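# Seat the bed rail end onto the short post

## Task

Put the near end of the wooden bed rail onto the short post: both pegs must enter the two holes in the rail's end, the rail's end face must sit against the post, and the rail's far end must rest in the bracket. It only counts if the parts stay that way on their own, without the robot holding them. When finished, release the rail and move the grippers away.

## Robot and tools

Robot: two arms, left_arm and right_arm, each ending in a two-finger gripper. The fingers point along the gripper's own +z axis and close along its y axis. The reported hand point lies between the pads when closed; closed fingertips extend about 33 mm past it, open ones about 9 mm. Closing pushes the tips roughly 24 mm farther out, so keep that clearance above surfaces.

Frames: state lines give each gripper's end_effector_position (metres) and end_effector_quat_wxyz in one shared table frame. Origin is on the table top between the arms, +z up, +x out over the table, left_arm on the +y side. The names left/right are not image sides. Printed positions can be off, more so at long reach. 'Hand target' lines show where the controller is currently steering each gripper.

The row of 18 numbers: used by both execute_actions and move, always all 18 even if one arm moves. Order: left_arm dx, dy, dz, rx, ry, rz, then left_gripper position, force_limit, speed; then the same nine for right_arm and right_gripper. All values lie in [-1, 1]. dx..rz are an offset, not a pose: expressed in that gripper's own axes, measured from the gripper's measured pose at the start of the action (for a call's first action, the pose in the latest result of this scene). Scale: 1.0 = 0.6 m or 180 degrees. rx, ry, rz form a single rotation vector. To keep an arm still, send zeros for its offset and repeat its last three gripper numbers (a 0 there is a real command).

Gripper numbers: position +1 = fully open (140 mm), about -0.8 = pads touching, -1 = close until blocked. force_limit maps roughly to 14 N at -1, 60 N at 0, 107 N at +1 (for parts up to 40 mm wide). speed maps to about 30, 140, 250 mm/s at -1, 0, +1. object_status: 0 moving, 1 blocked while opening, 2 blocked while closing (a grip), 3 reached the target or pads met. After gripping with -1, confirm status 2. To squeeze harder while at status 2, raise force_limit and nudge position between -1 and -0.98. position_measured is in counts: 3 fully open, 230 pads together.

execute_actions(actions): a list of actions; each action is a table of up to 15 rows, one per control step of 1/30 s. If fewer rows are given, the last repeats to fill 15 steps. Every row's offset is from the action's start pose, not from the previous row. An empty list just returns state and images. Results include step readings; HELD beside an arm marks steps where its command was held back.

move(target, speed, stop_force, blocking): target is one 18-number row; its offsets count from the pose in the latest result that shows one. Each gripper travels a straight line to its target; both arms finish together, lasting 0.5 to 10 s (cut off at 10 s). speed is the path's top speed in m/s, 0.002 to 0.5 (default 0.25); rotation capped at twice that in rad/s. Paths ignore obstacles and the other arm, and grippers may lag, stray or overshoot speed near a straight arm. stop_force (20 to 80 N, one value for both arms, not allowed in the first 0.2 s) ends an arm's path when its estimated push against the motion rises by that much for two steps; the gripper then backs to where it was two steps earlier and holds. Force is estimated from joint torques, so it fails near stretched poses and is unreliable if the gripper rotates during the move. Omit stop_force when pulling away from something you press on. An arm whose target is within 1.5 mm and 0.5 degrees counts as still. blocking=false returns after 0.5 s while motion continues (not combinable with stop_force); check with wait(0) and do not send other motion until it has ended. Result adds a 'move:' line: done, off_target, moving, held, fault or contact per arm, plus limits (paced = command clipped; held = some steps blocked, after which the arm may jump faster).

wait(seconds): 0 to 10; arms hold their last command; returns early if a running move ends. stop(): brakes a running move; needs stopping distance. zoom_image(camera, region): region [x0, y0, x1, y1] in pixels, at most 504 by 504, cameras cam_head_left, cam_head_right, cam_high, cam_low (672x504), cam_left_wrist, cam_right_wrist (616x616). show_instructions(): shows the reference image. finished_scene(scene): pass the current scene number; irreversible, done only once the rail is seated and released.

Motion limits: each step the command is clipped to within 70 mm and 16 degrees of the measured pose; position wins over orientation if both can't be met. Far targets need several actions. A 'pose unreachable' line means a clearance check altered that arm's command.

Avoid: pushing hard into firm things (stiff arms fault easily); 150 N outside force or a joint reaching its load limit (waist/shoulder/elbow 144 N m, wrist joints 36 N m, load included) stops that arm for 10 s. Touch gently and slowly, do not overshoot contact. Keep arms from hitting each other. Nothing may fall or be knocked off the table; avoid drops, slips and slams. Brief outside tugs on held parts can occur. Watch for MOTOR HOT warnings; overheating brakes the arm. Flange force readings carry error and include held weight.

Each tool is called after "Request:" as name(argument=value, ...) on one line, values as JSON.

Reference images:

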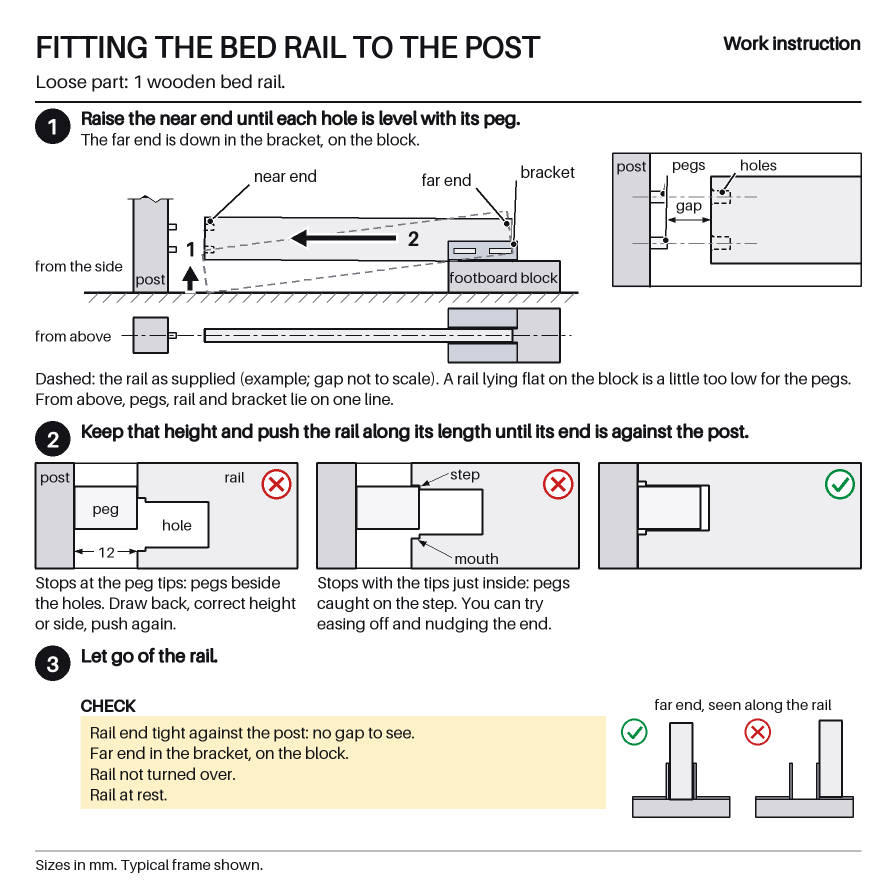

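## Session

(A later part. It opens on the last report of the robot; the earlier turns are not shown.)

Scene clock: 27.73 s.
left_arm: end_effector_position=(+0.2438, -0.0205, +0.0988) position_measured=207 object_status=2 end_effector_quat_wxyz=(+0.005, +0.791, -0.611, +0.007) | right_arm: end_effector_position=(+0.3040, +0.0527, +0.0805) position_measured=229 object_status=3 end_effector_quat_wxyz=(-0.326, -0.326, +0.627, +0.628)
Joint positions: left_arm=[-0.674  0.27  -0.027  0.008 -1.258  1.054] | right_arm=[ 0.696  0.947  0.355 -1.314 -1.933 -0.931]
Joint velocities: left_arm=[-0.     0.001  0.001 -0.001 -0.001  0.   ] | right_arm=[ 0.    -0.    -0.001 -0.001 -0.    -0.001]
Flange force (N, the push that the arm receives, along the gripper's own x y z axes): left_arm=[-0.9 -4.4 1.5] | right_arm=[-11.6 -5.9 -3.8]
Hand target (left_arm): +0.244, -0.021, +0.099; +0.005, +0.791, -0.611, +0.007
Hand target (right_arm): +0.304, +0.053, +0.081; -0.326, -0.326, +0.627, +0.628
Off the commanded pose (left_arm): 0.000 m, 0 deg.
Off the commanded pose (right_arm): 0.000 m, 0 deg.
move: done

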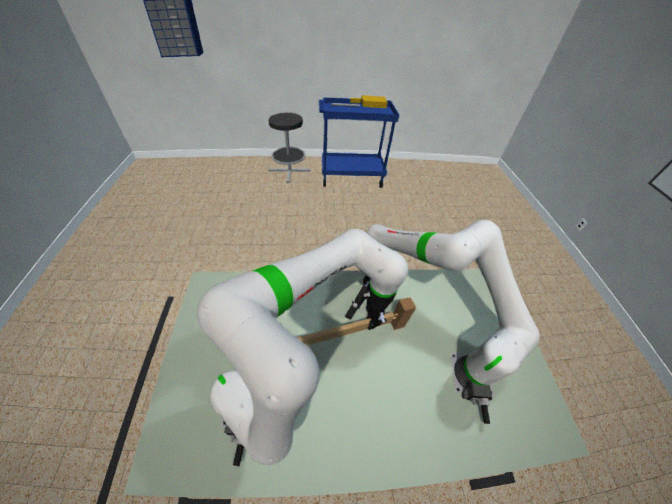

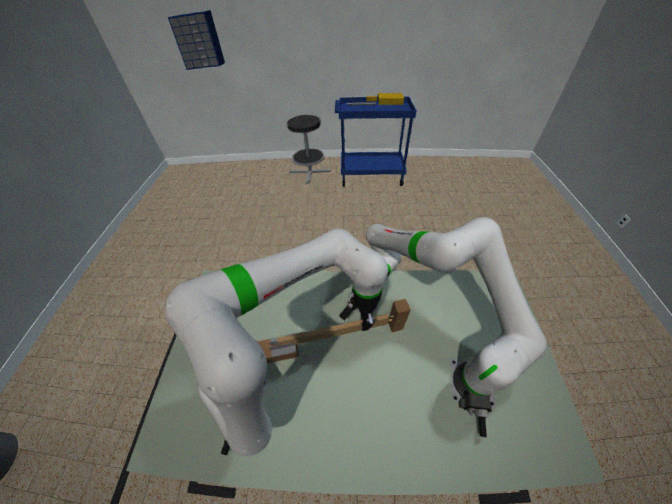

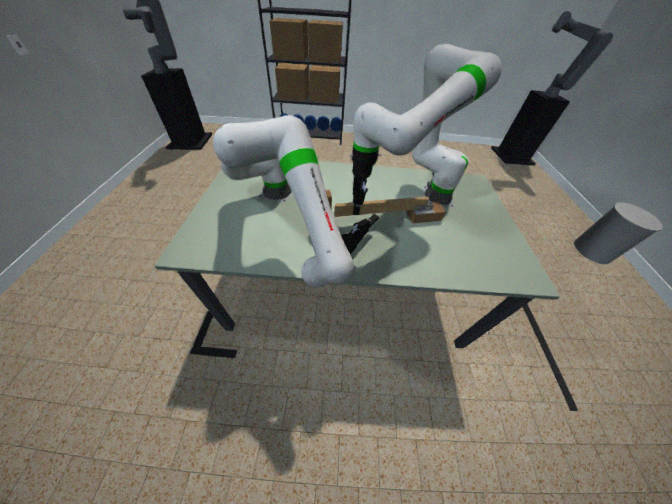

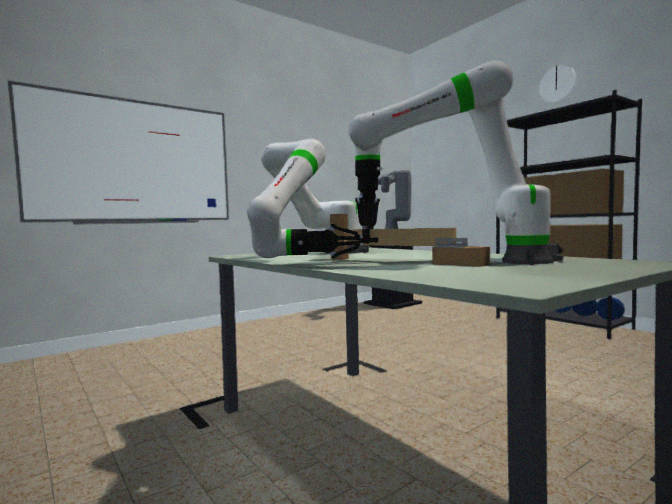

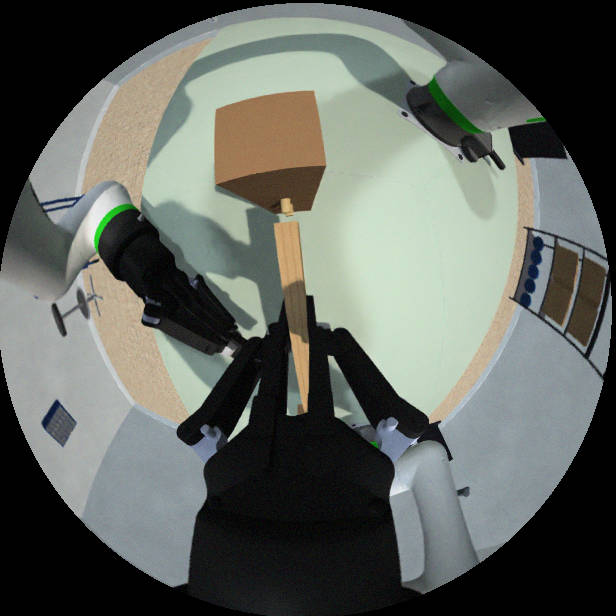

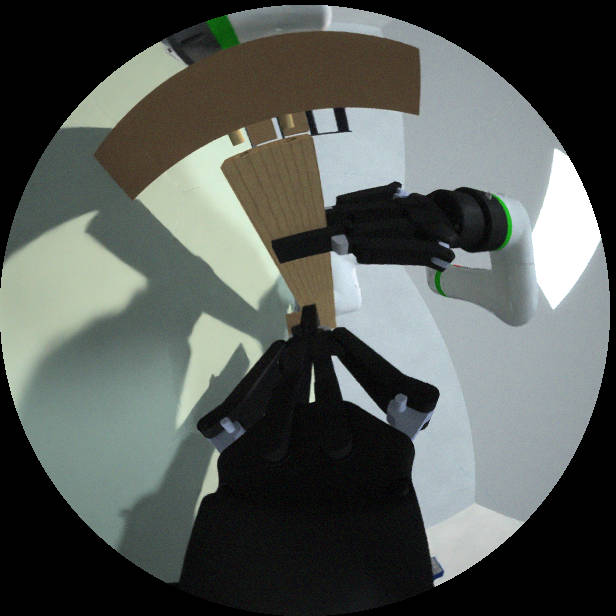

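Request:
move(target=[0.0100, 0.0007, -0.0013, 0, 0.0008, 0, -1, 0.5, -0.8, 0, 0, 0, 0, 0, 0, -0.8, 0, 0], speed=0.02)

Request:
zoom_image(camera="cam_right_wrist", region=[210, 95, 320, 205])

Request:
zoom_image(camera="cam_left_wrist", region=[250, 180, 330, 270])

Scene clock: 29.50 s.
left_arm: end_effector_position=(+0.2449, -0.0264, +0.0997) position_measured=207 object_status=2 end_effector_quat_wxyz=(+0.006, +0.791, -0.611, +0.008) | right_arm: end_effector_position=(+0.3040, +0.0526, +0.0805) position_measured=229 object_status=3 end_effector_quat_wxyz=(-0.326, -0.326, +0.627, +0.628)
Joint positions: left_arm=[-0.679  0.281 -0.012  0.009 -1.26   1.059] | right_arm=[ 0.696  0.947  0.355 -1.314 -1.933 -0.931]
Joint velocities: left_arm=[ 0.     0.001  0.001 -0.    -0.001  0.001] | right_arm=[ 0.     0.001 -0.001  0.    -0.001  0.001]
Flange force (N, the push that the arm receives, along the gripper's own x y z axes): left_arm=[-9.6 -2.3 2.4] | right_arm=[-10.3 -3.6 -3.5]
Hand target (left_arm): +0.245, -0.026, +0.100; +0.006, +0.791, -0.611, +0.008
Hand target (right_arm): +0.304, +0.053, +0.080; -0.326, -0.326, +0.627, +0.628
Off the commanded pose (left_arm): 0.000 m, 0 deg.
Off the commanded pose (right_arm): 0.000 m, 0 deg.
move: done

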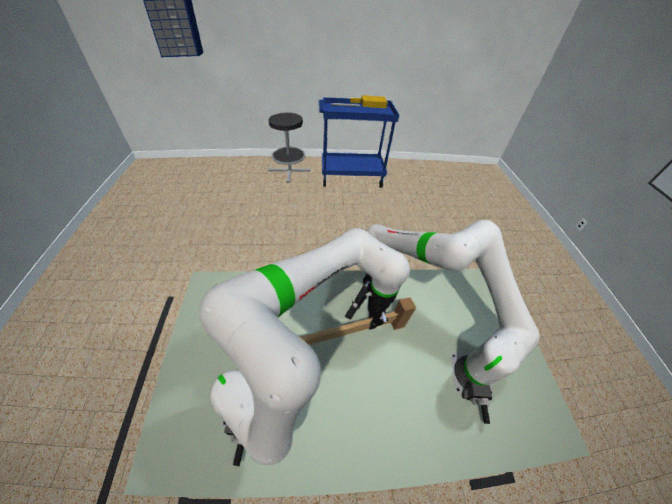

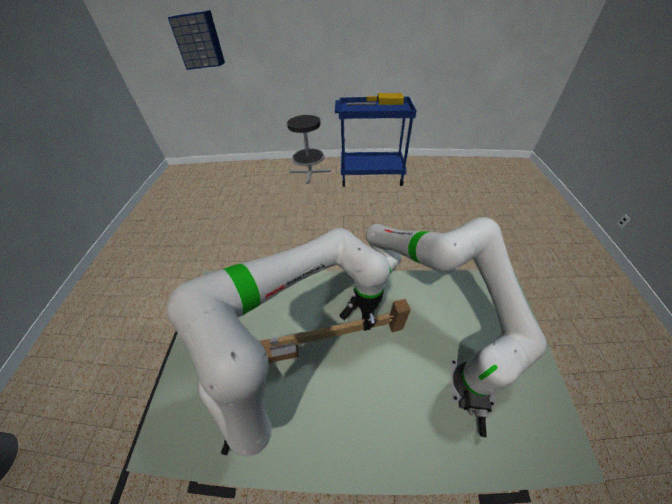

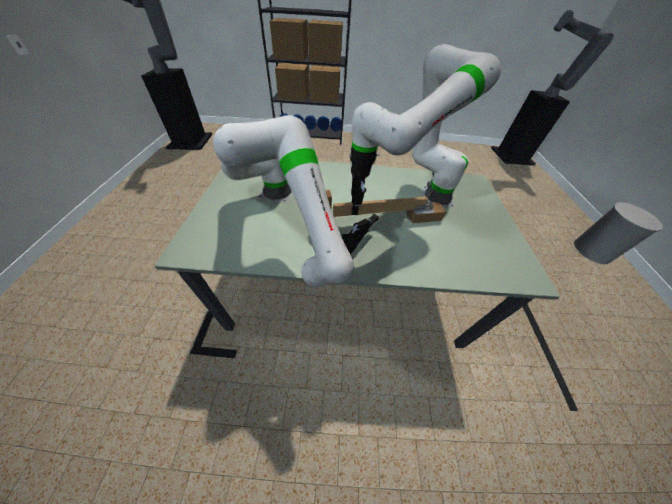

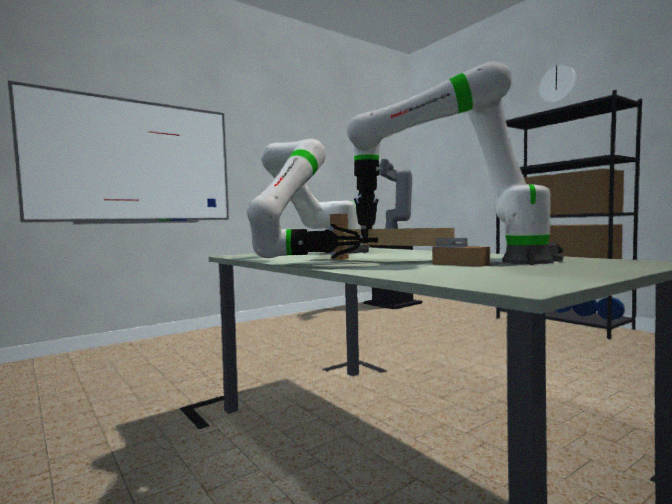

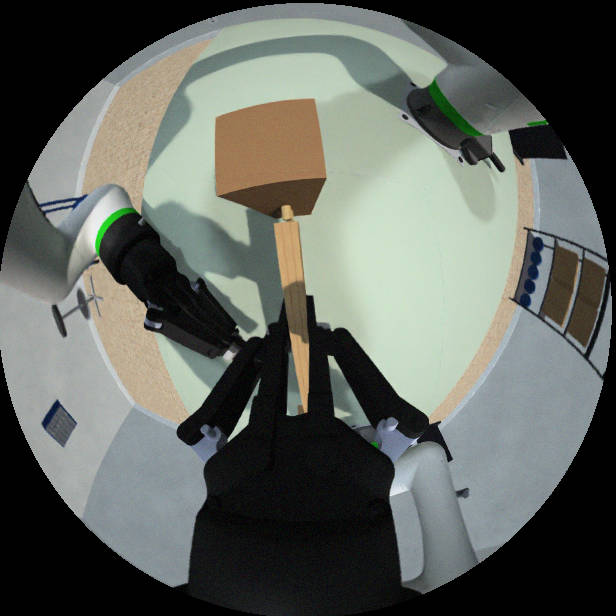

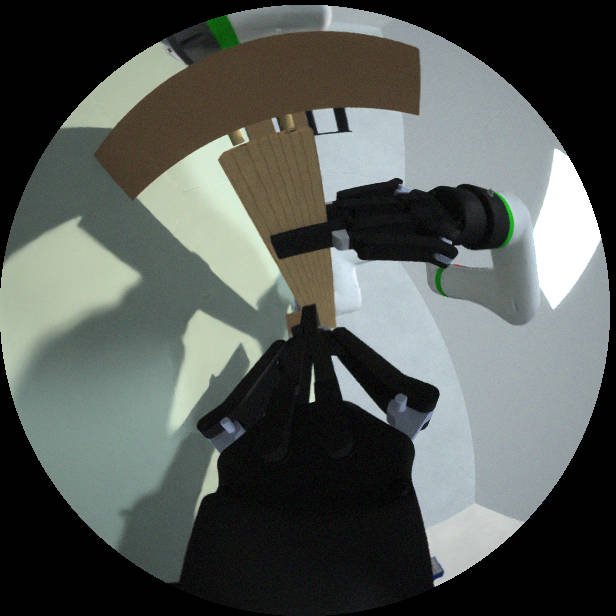

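Region (210, 95, 320, 205) of cam_right_wrist's 616x616 image, scaled by 4.582, with more detail than that image has.

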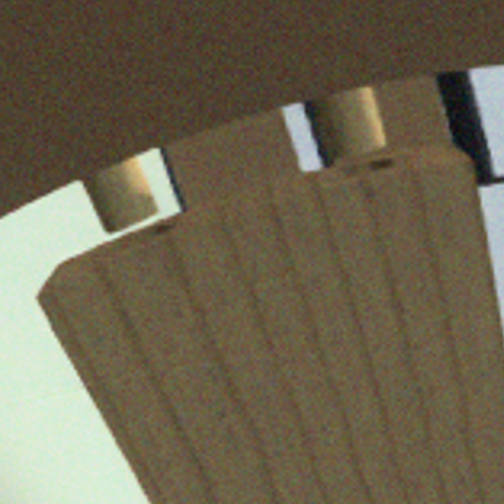

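Region (250, 180, 330, 270) of cam_left_wrist's 616x616 image, scaled by 5.600, with more detail than that image has.

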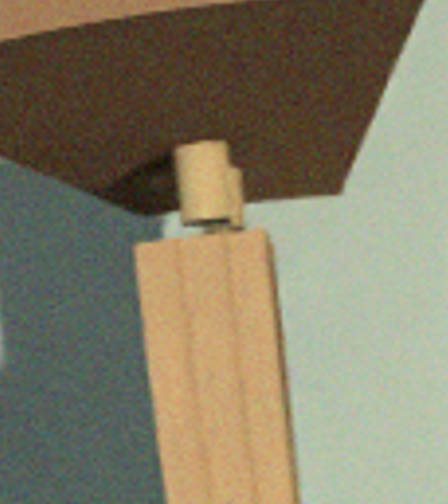

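Request:
zoom_image(camera="cam_right_wrist", region=[214, 120, 264, 170])

Request:
zoom_image(camera="cam_right_wrist", region=[268, 104, 318, 154])

Request:
zoom_image(camera="cam_left_wrist", region=[265, 198, 310, 243])

Region (214, 120, 264, 170) of cam_right_wrist's 616x616 image, scaled by 10.080, with more detail than that image has.

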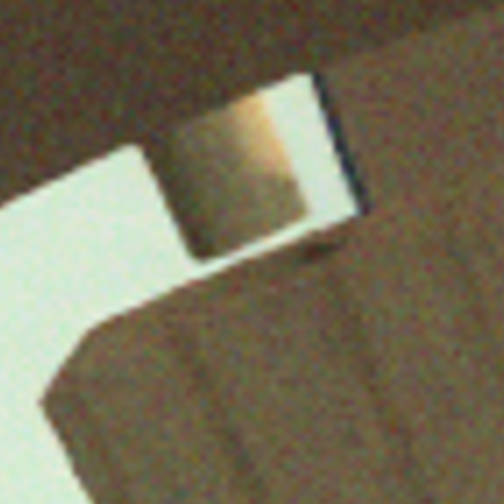

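Region (268, 104, 318, 154) of cam_right_wrist's 616x616 image, scaled by 10.080, with more detail than that image has.

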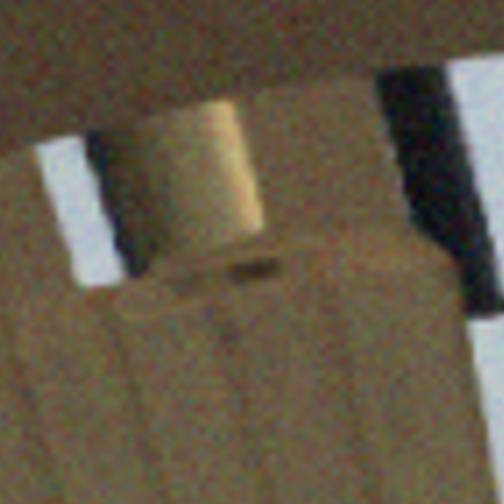

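Region (265, 198, 310, 243) of cam_left_wrist's 616x616 image, scaled by 11.200, with more detail than that image has.

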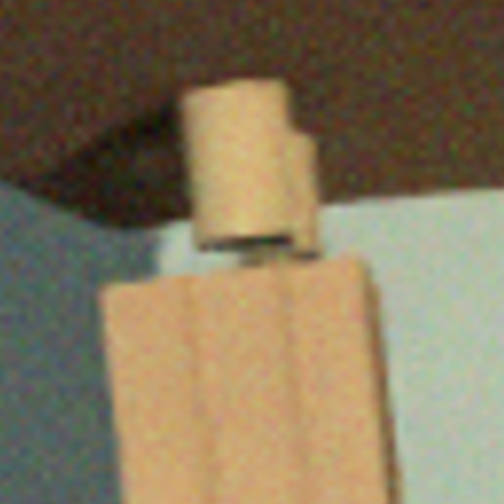

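Request:
move(target=[0.0110, 0, 0.0005, 0, 0, 0, -1, 0.5, -0.8, 0, 0, 0, 0, 0, 0, -0.8, 0, 0], speed=0.004, stop_force=25)

Request:
zoom_image(camera="cam_right_wrist", region=[210, 95, 320, 205])

Scene clock: 32.00 s.
left_arm: end_effector_position=(+0.2460, -0.0313, +0.0995) position_measured=207 object_status=2 end_effector_quat_wxyz=(+0.006, +0.791, -0.611, +0.008) | right_arm: end_effector_position=(+0.3040, +0.0527, +0.0805) position_measured=229 object_status=3 end_effector_quat_wxyz=(-0.326, -0.326, +0.627, +0.628)
Joint positions: left_arm=[-0.684  0.293  0.004  0.009 -1.264  1.064] | right_arm=[ 0.696  0.947  0.355 -1.314 -1.933 -0.931]
Joint velocities: left_arm=[-0.    -0.003 -0.002  0.     0.     0.   ] | right_arm=[ 0.    -0.001  0.    -0.001  0.    -0.   ]
Flange force (N, the push that the arm receives, along the gripper's own x y z axes): left_arm=[-34.0 -7.0 -15.4] | right_arm=[-8.6 -6.5 -1.6]
Hand target (left_arm): +0.246, -0.031, +0.100; +0.006, +0.791, -0.611, +0.008
Hand target (right_arm): +0.304, +0.053, +0.081; -0.326, -0.326, +0.627, +0.628
Off the commanded pose (left_arm): 0.002 m, 0 deg.
Off the commanded pose (right_arm): 0.000 m, 0 deg.
move: contact (left_arm)

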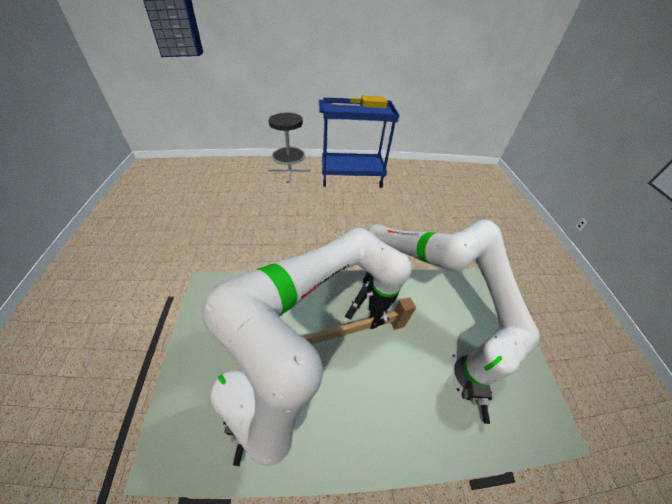

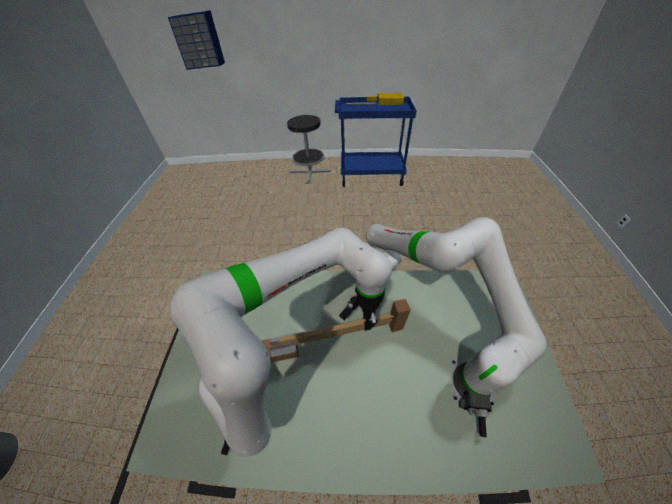

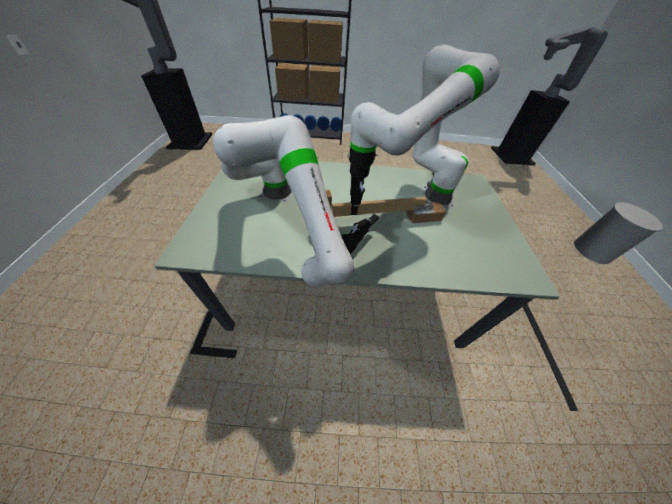

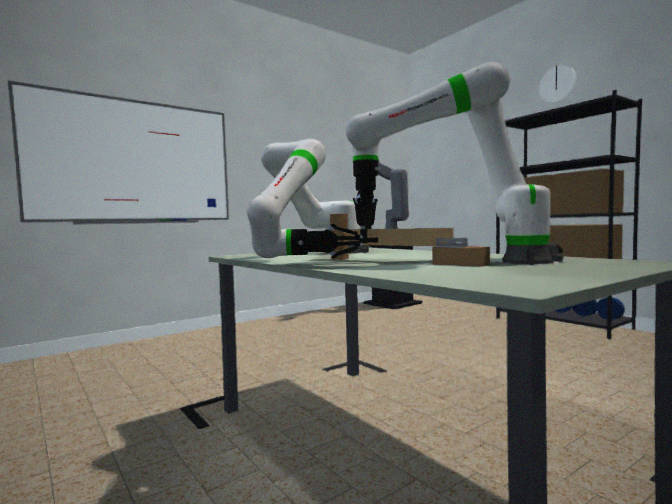

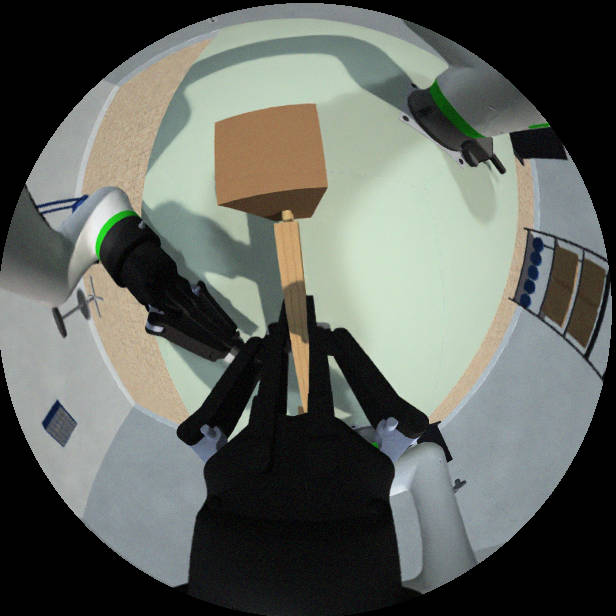

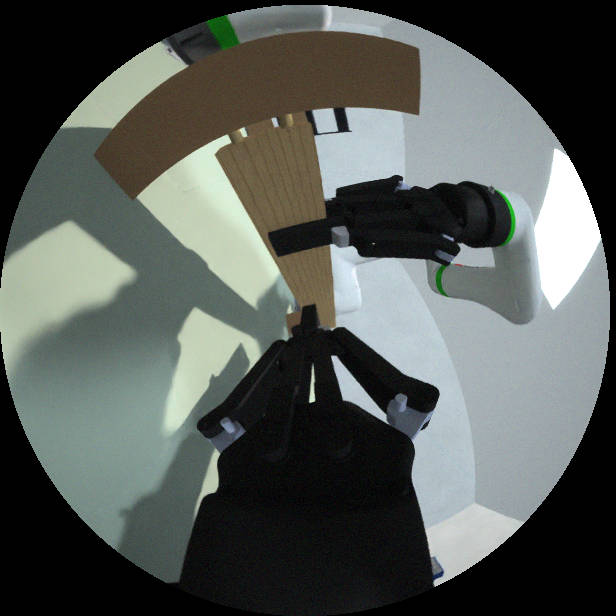

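Region (210, 95, 320, 205) of cam_right_wrist's 616x616 image, scaled by 4.582, with more detail than that image has.

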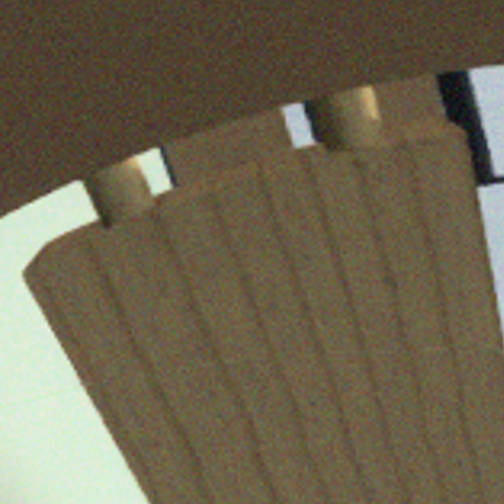

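Request:
zoom_image(camera="cam_left_wrist", region=[265, 198, 310, 243])

Request:
zoom_image(camera="cam_right_wrist", region=[214, 115, 264, 165])

Request:
zoom_image(camera="cam_right_wrist", region=[268, 100, 318, 150])

Request:
wait(seconds=0)

Region (265, 198, 310, 243) of cam_left_wrist's 616x616 image, scaled by 11.200, with more detail than that image has.

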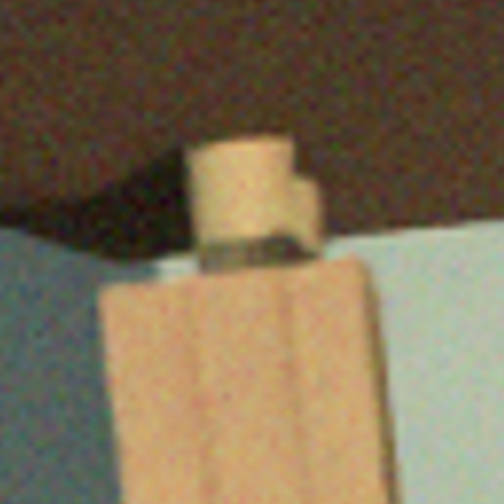

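Region (214, 115, 264, 165) of cam_right_wrist's 616x616 image, scaled by 10.080, with more detail than that image has.

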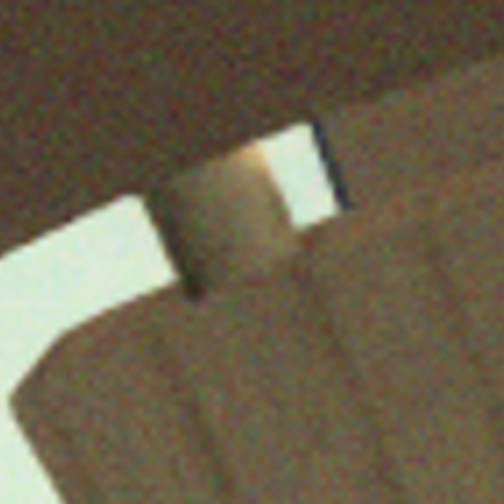

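Region (268, 100, 318, 150) of cam_right_wrist's 616x616 image, scaled by 10.080, with more detail than that image has.

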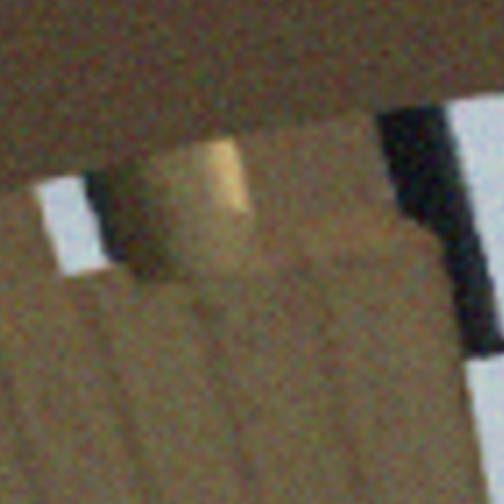

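Scene clock: 32.80 s.
left_arm: end_effector_position=(+0.2461, -0.0313, +0.0996) position_measured=207 object_status=2 end_effector_quat_wxyz=(+0.006, +0.791, -0.611, +0.008) | right_arm: end_effector_position=(+0.3040, +0.0526, +0.0805) position_measured=229 object_status=3 end_effector_quat_wxyz=(-0.326, -0.326, +0.627, +0.628)
Joint positions: left_arm=[-0.684  0.293  0.003  0.009 -1.264  1.064] | right_arm=[ 0.696  0.947  0.355 -1.314 -1.933 -0.931]
Joint velocities: left_arm=[ 0.    -0.    -0.    -0.     0.001  0.   ] | right_arm=[-0.    -0.    -0.001 -0.001  0.     0.   ]
Flange force (N, the push that the arm receives, along the gripper's own x y z axes): left_arm=[-34.9 -2.9 -9.5] | right_arm=[-9.2 -4.9 -4.9]
Hand target (left_arm): +0.246, -0.031, +0.100; +0.006, +0.791, -0.611, +0.008
Hand target (right_arm): +0.304, +0.053, +0.081; -0.326, -0.326, +0.627, +0.628
Off the commanded pose (left_arm): 0.002 m, 0 deg.
Off the commanded pose (right_arm): 0.000 m, 0 deg.

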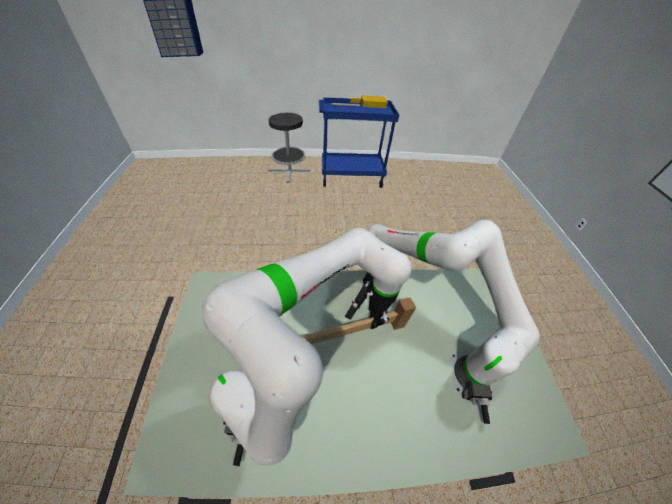

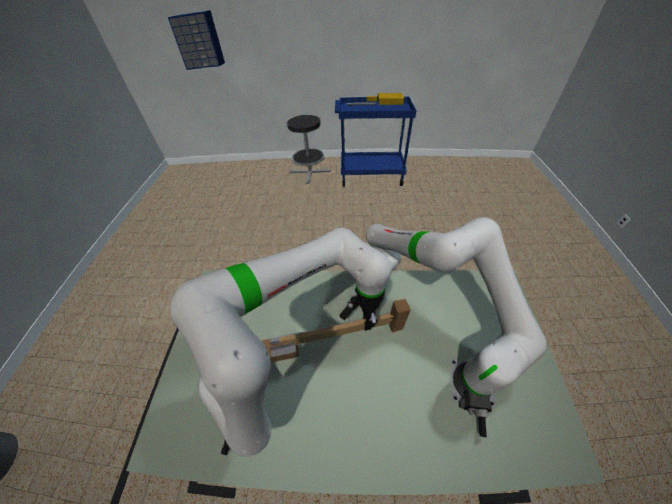

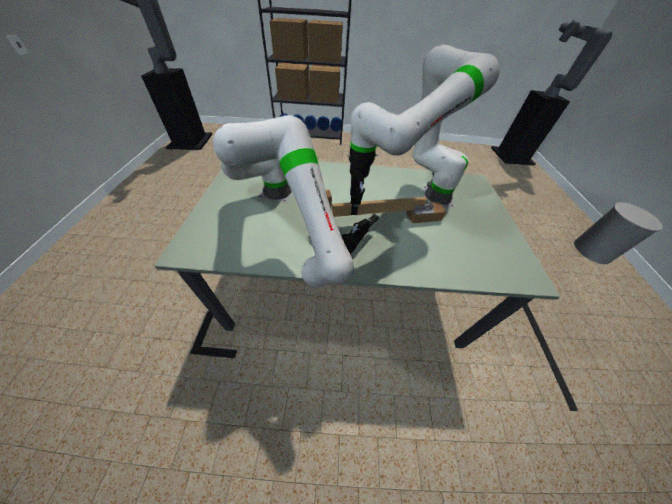

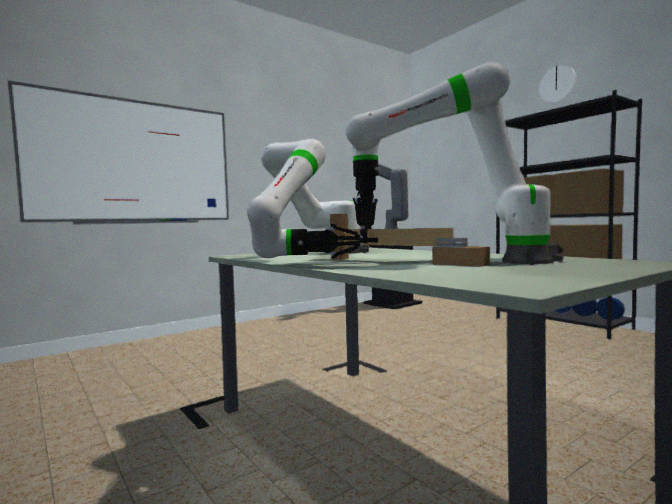

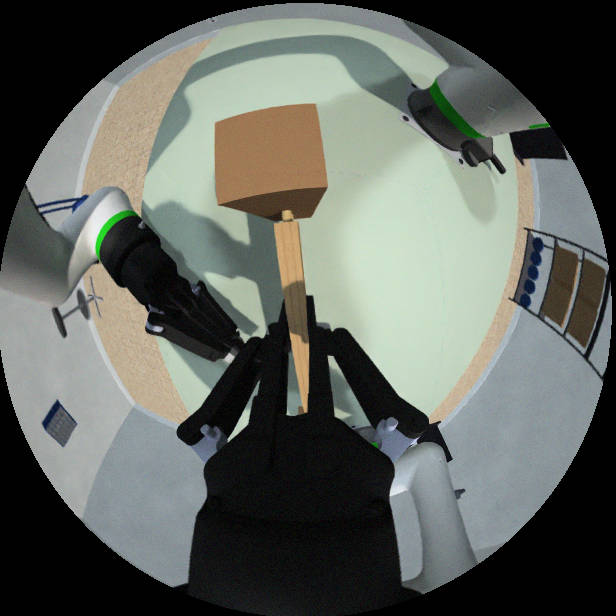

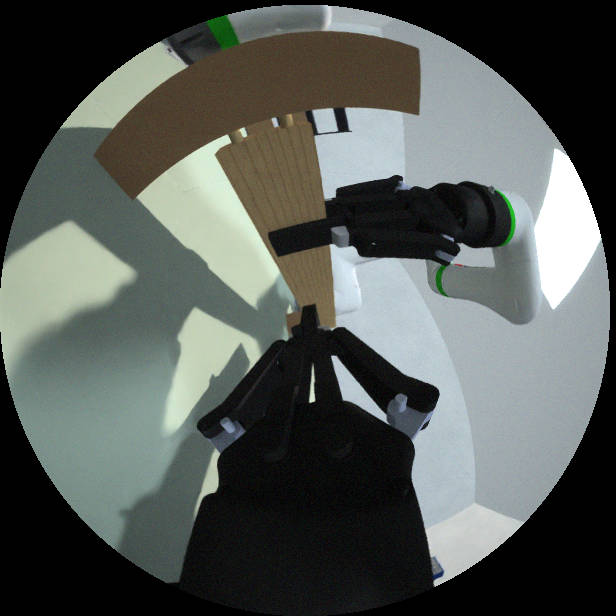

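Request:
execute_actions(actions=[])

Scene clock: 33.37 s.
left_arm: end_effector_position=(+0.2461, -0.0313, +0.0996) position_measured=207 object_status=2 end_effector_quat_wxyz=(+0.006, +0.791, -0.611, +0.008) | right_arm: end_effector_position=(+0.3040, +0.0526, +0.0805) position_measured=229 object_status=3 end_effector_quat_wxyz=(-0.326, -0.326, +0.627, +0.628)
Joint positions: left_arm=[-0.684  0.293  0.003  0.009 -1.264  1.064] | right_arm=[ 0.696  0.947  0.355 -1.314 -1.933 -0.931]
Joint velocities: left_arm=[ 0.    -0.    -0.    -0.001  0.001 -0.   ] | right_arm=[ 0.    -0.001  0.002 -0.002 -0.001 -0.001]
Flange force (N, the push that the arm receives, along the gripper's own x y z axes): left_arm=[-33.1 -4.3 -10.3] | right_arm=[-8.2 -5.2 -3.4]
Hand target (left_arm): +0.246, -0.031, +0.100; +0.006, +0.791, -0.611, +0.008
Hand target (right_arm): +0.304, +0.053, +0.081; -0.326, -0.326, +0.627, +0.628
Off the commanded pose (left_arm): 0.002 m, 0 deg.
Off the commanded pose (right_arm): 0.000 m, 0 deg.

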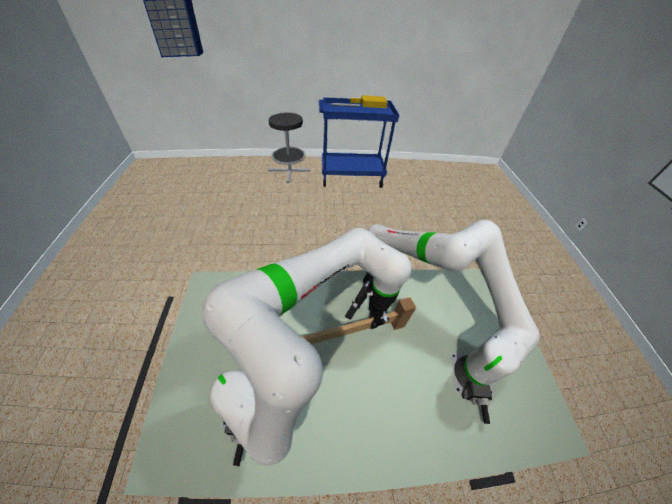

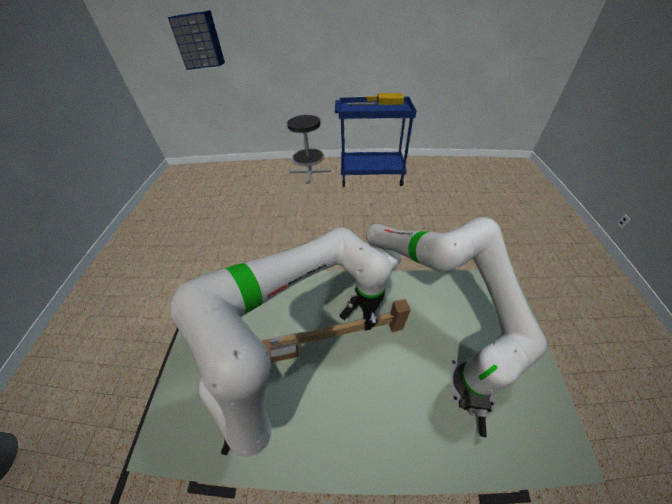

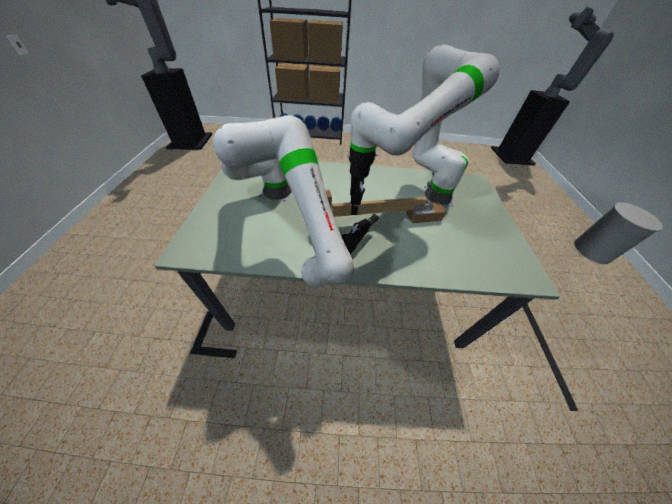

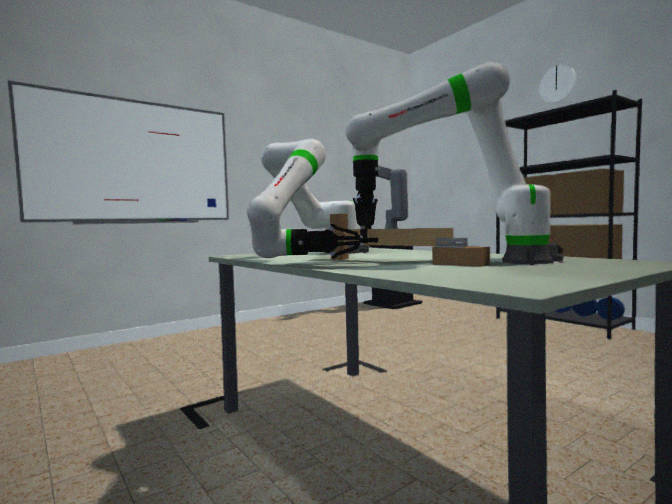

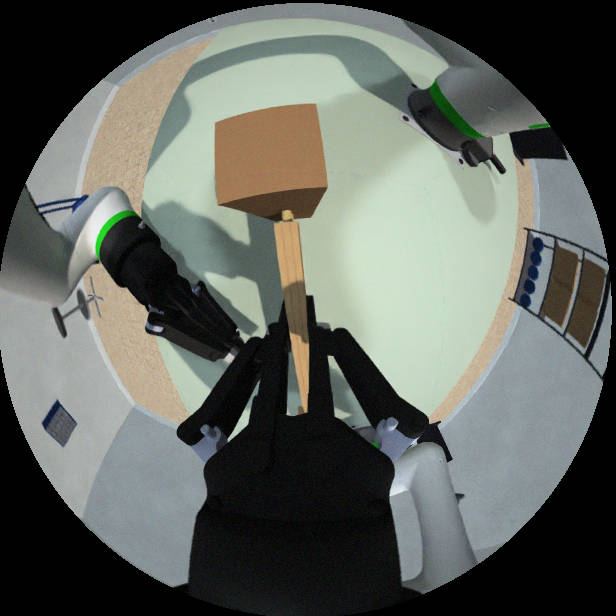

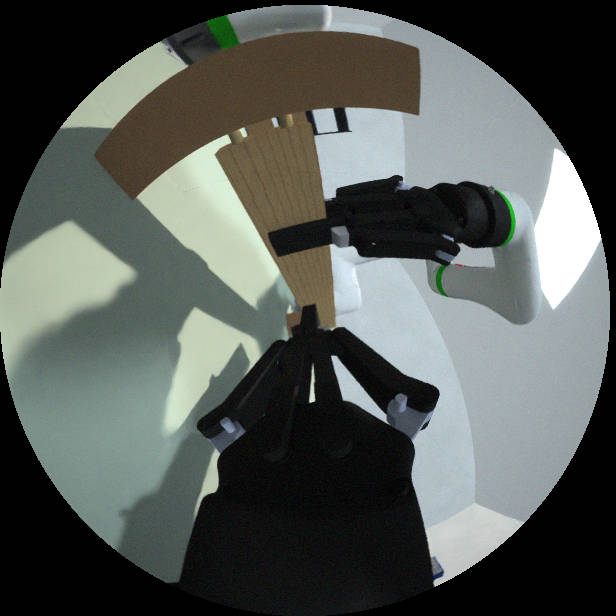

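Request:
zoom_image(camera="cam_right_wrist", region=[210, 95, 320, 165])

Request:
zoom_image(camera="cam_left_wrist", region=[265, 198, 310, 243])

Region (210, 95, 320, 165) of cam_right_wrist's 616x616 image, scaled by 4.582, with more detail than that image has; it fills the top 321 rows of this view, and the rest is white.

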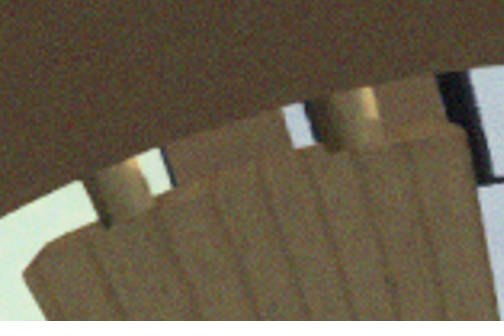

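Region (265, 198, 310, 243) of cam_left_wrist's 616x616 image, scaled by 11.200, with more detail than that image has.

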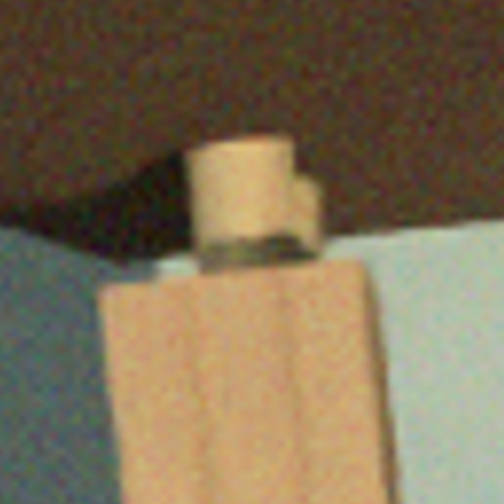

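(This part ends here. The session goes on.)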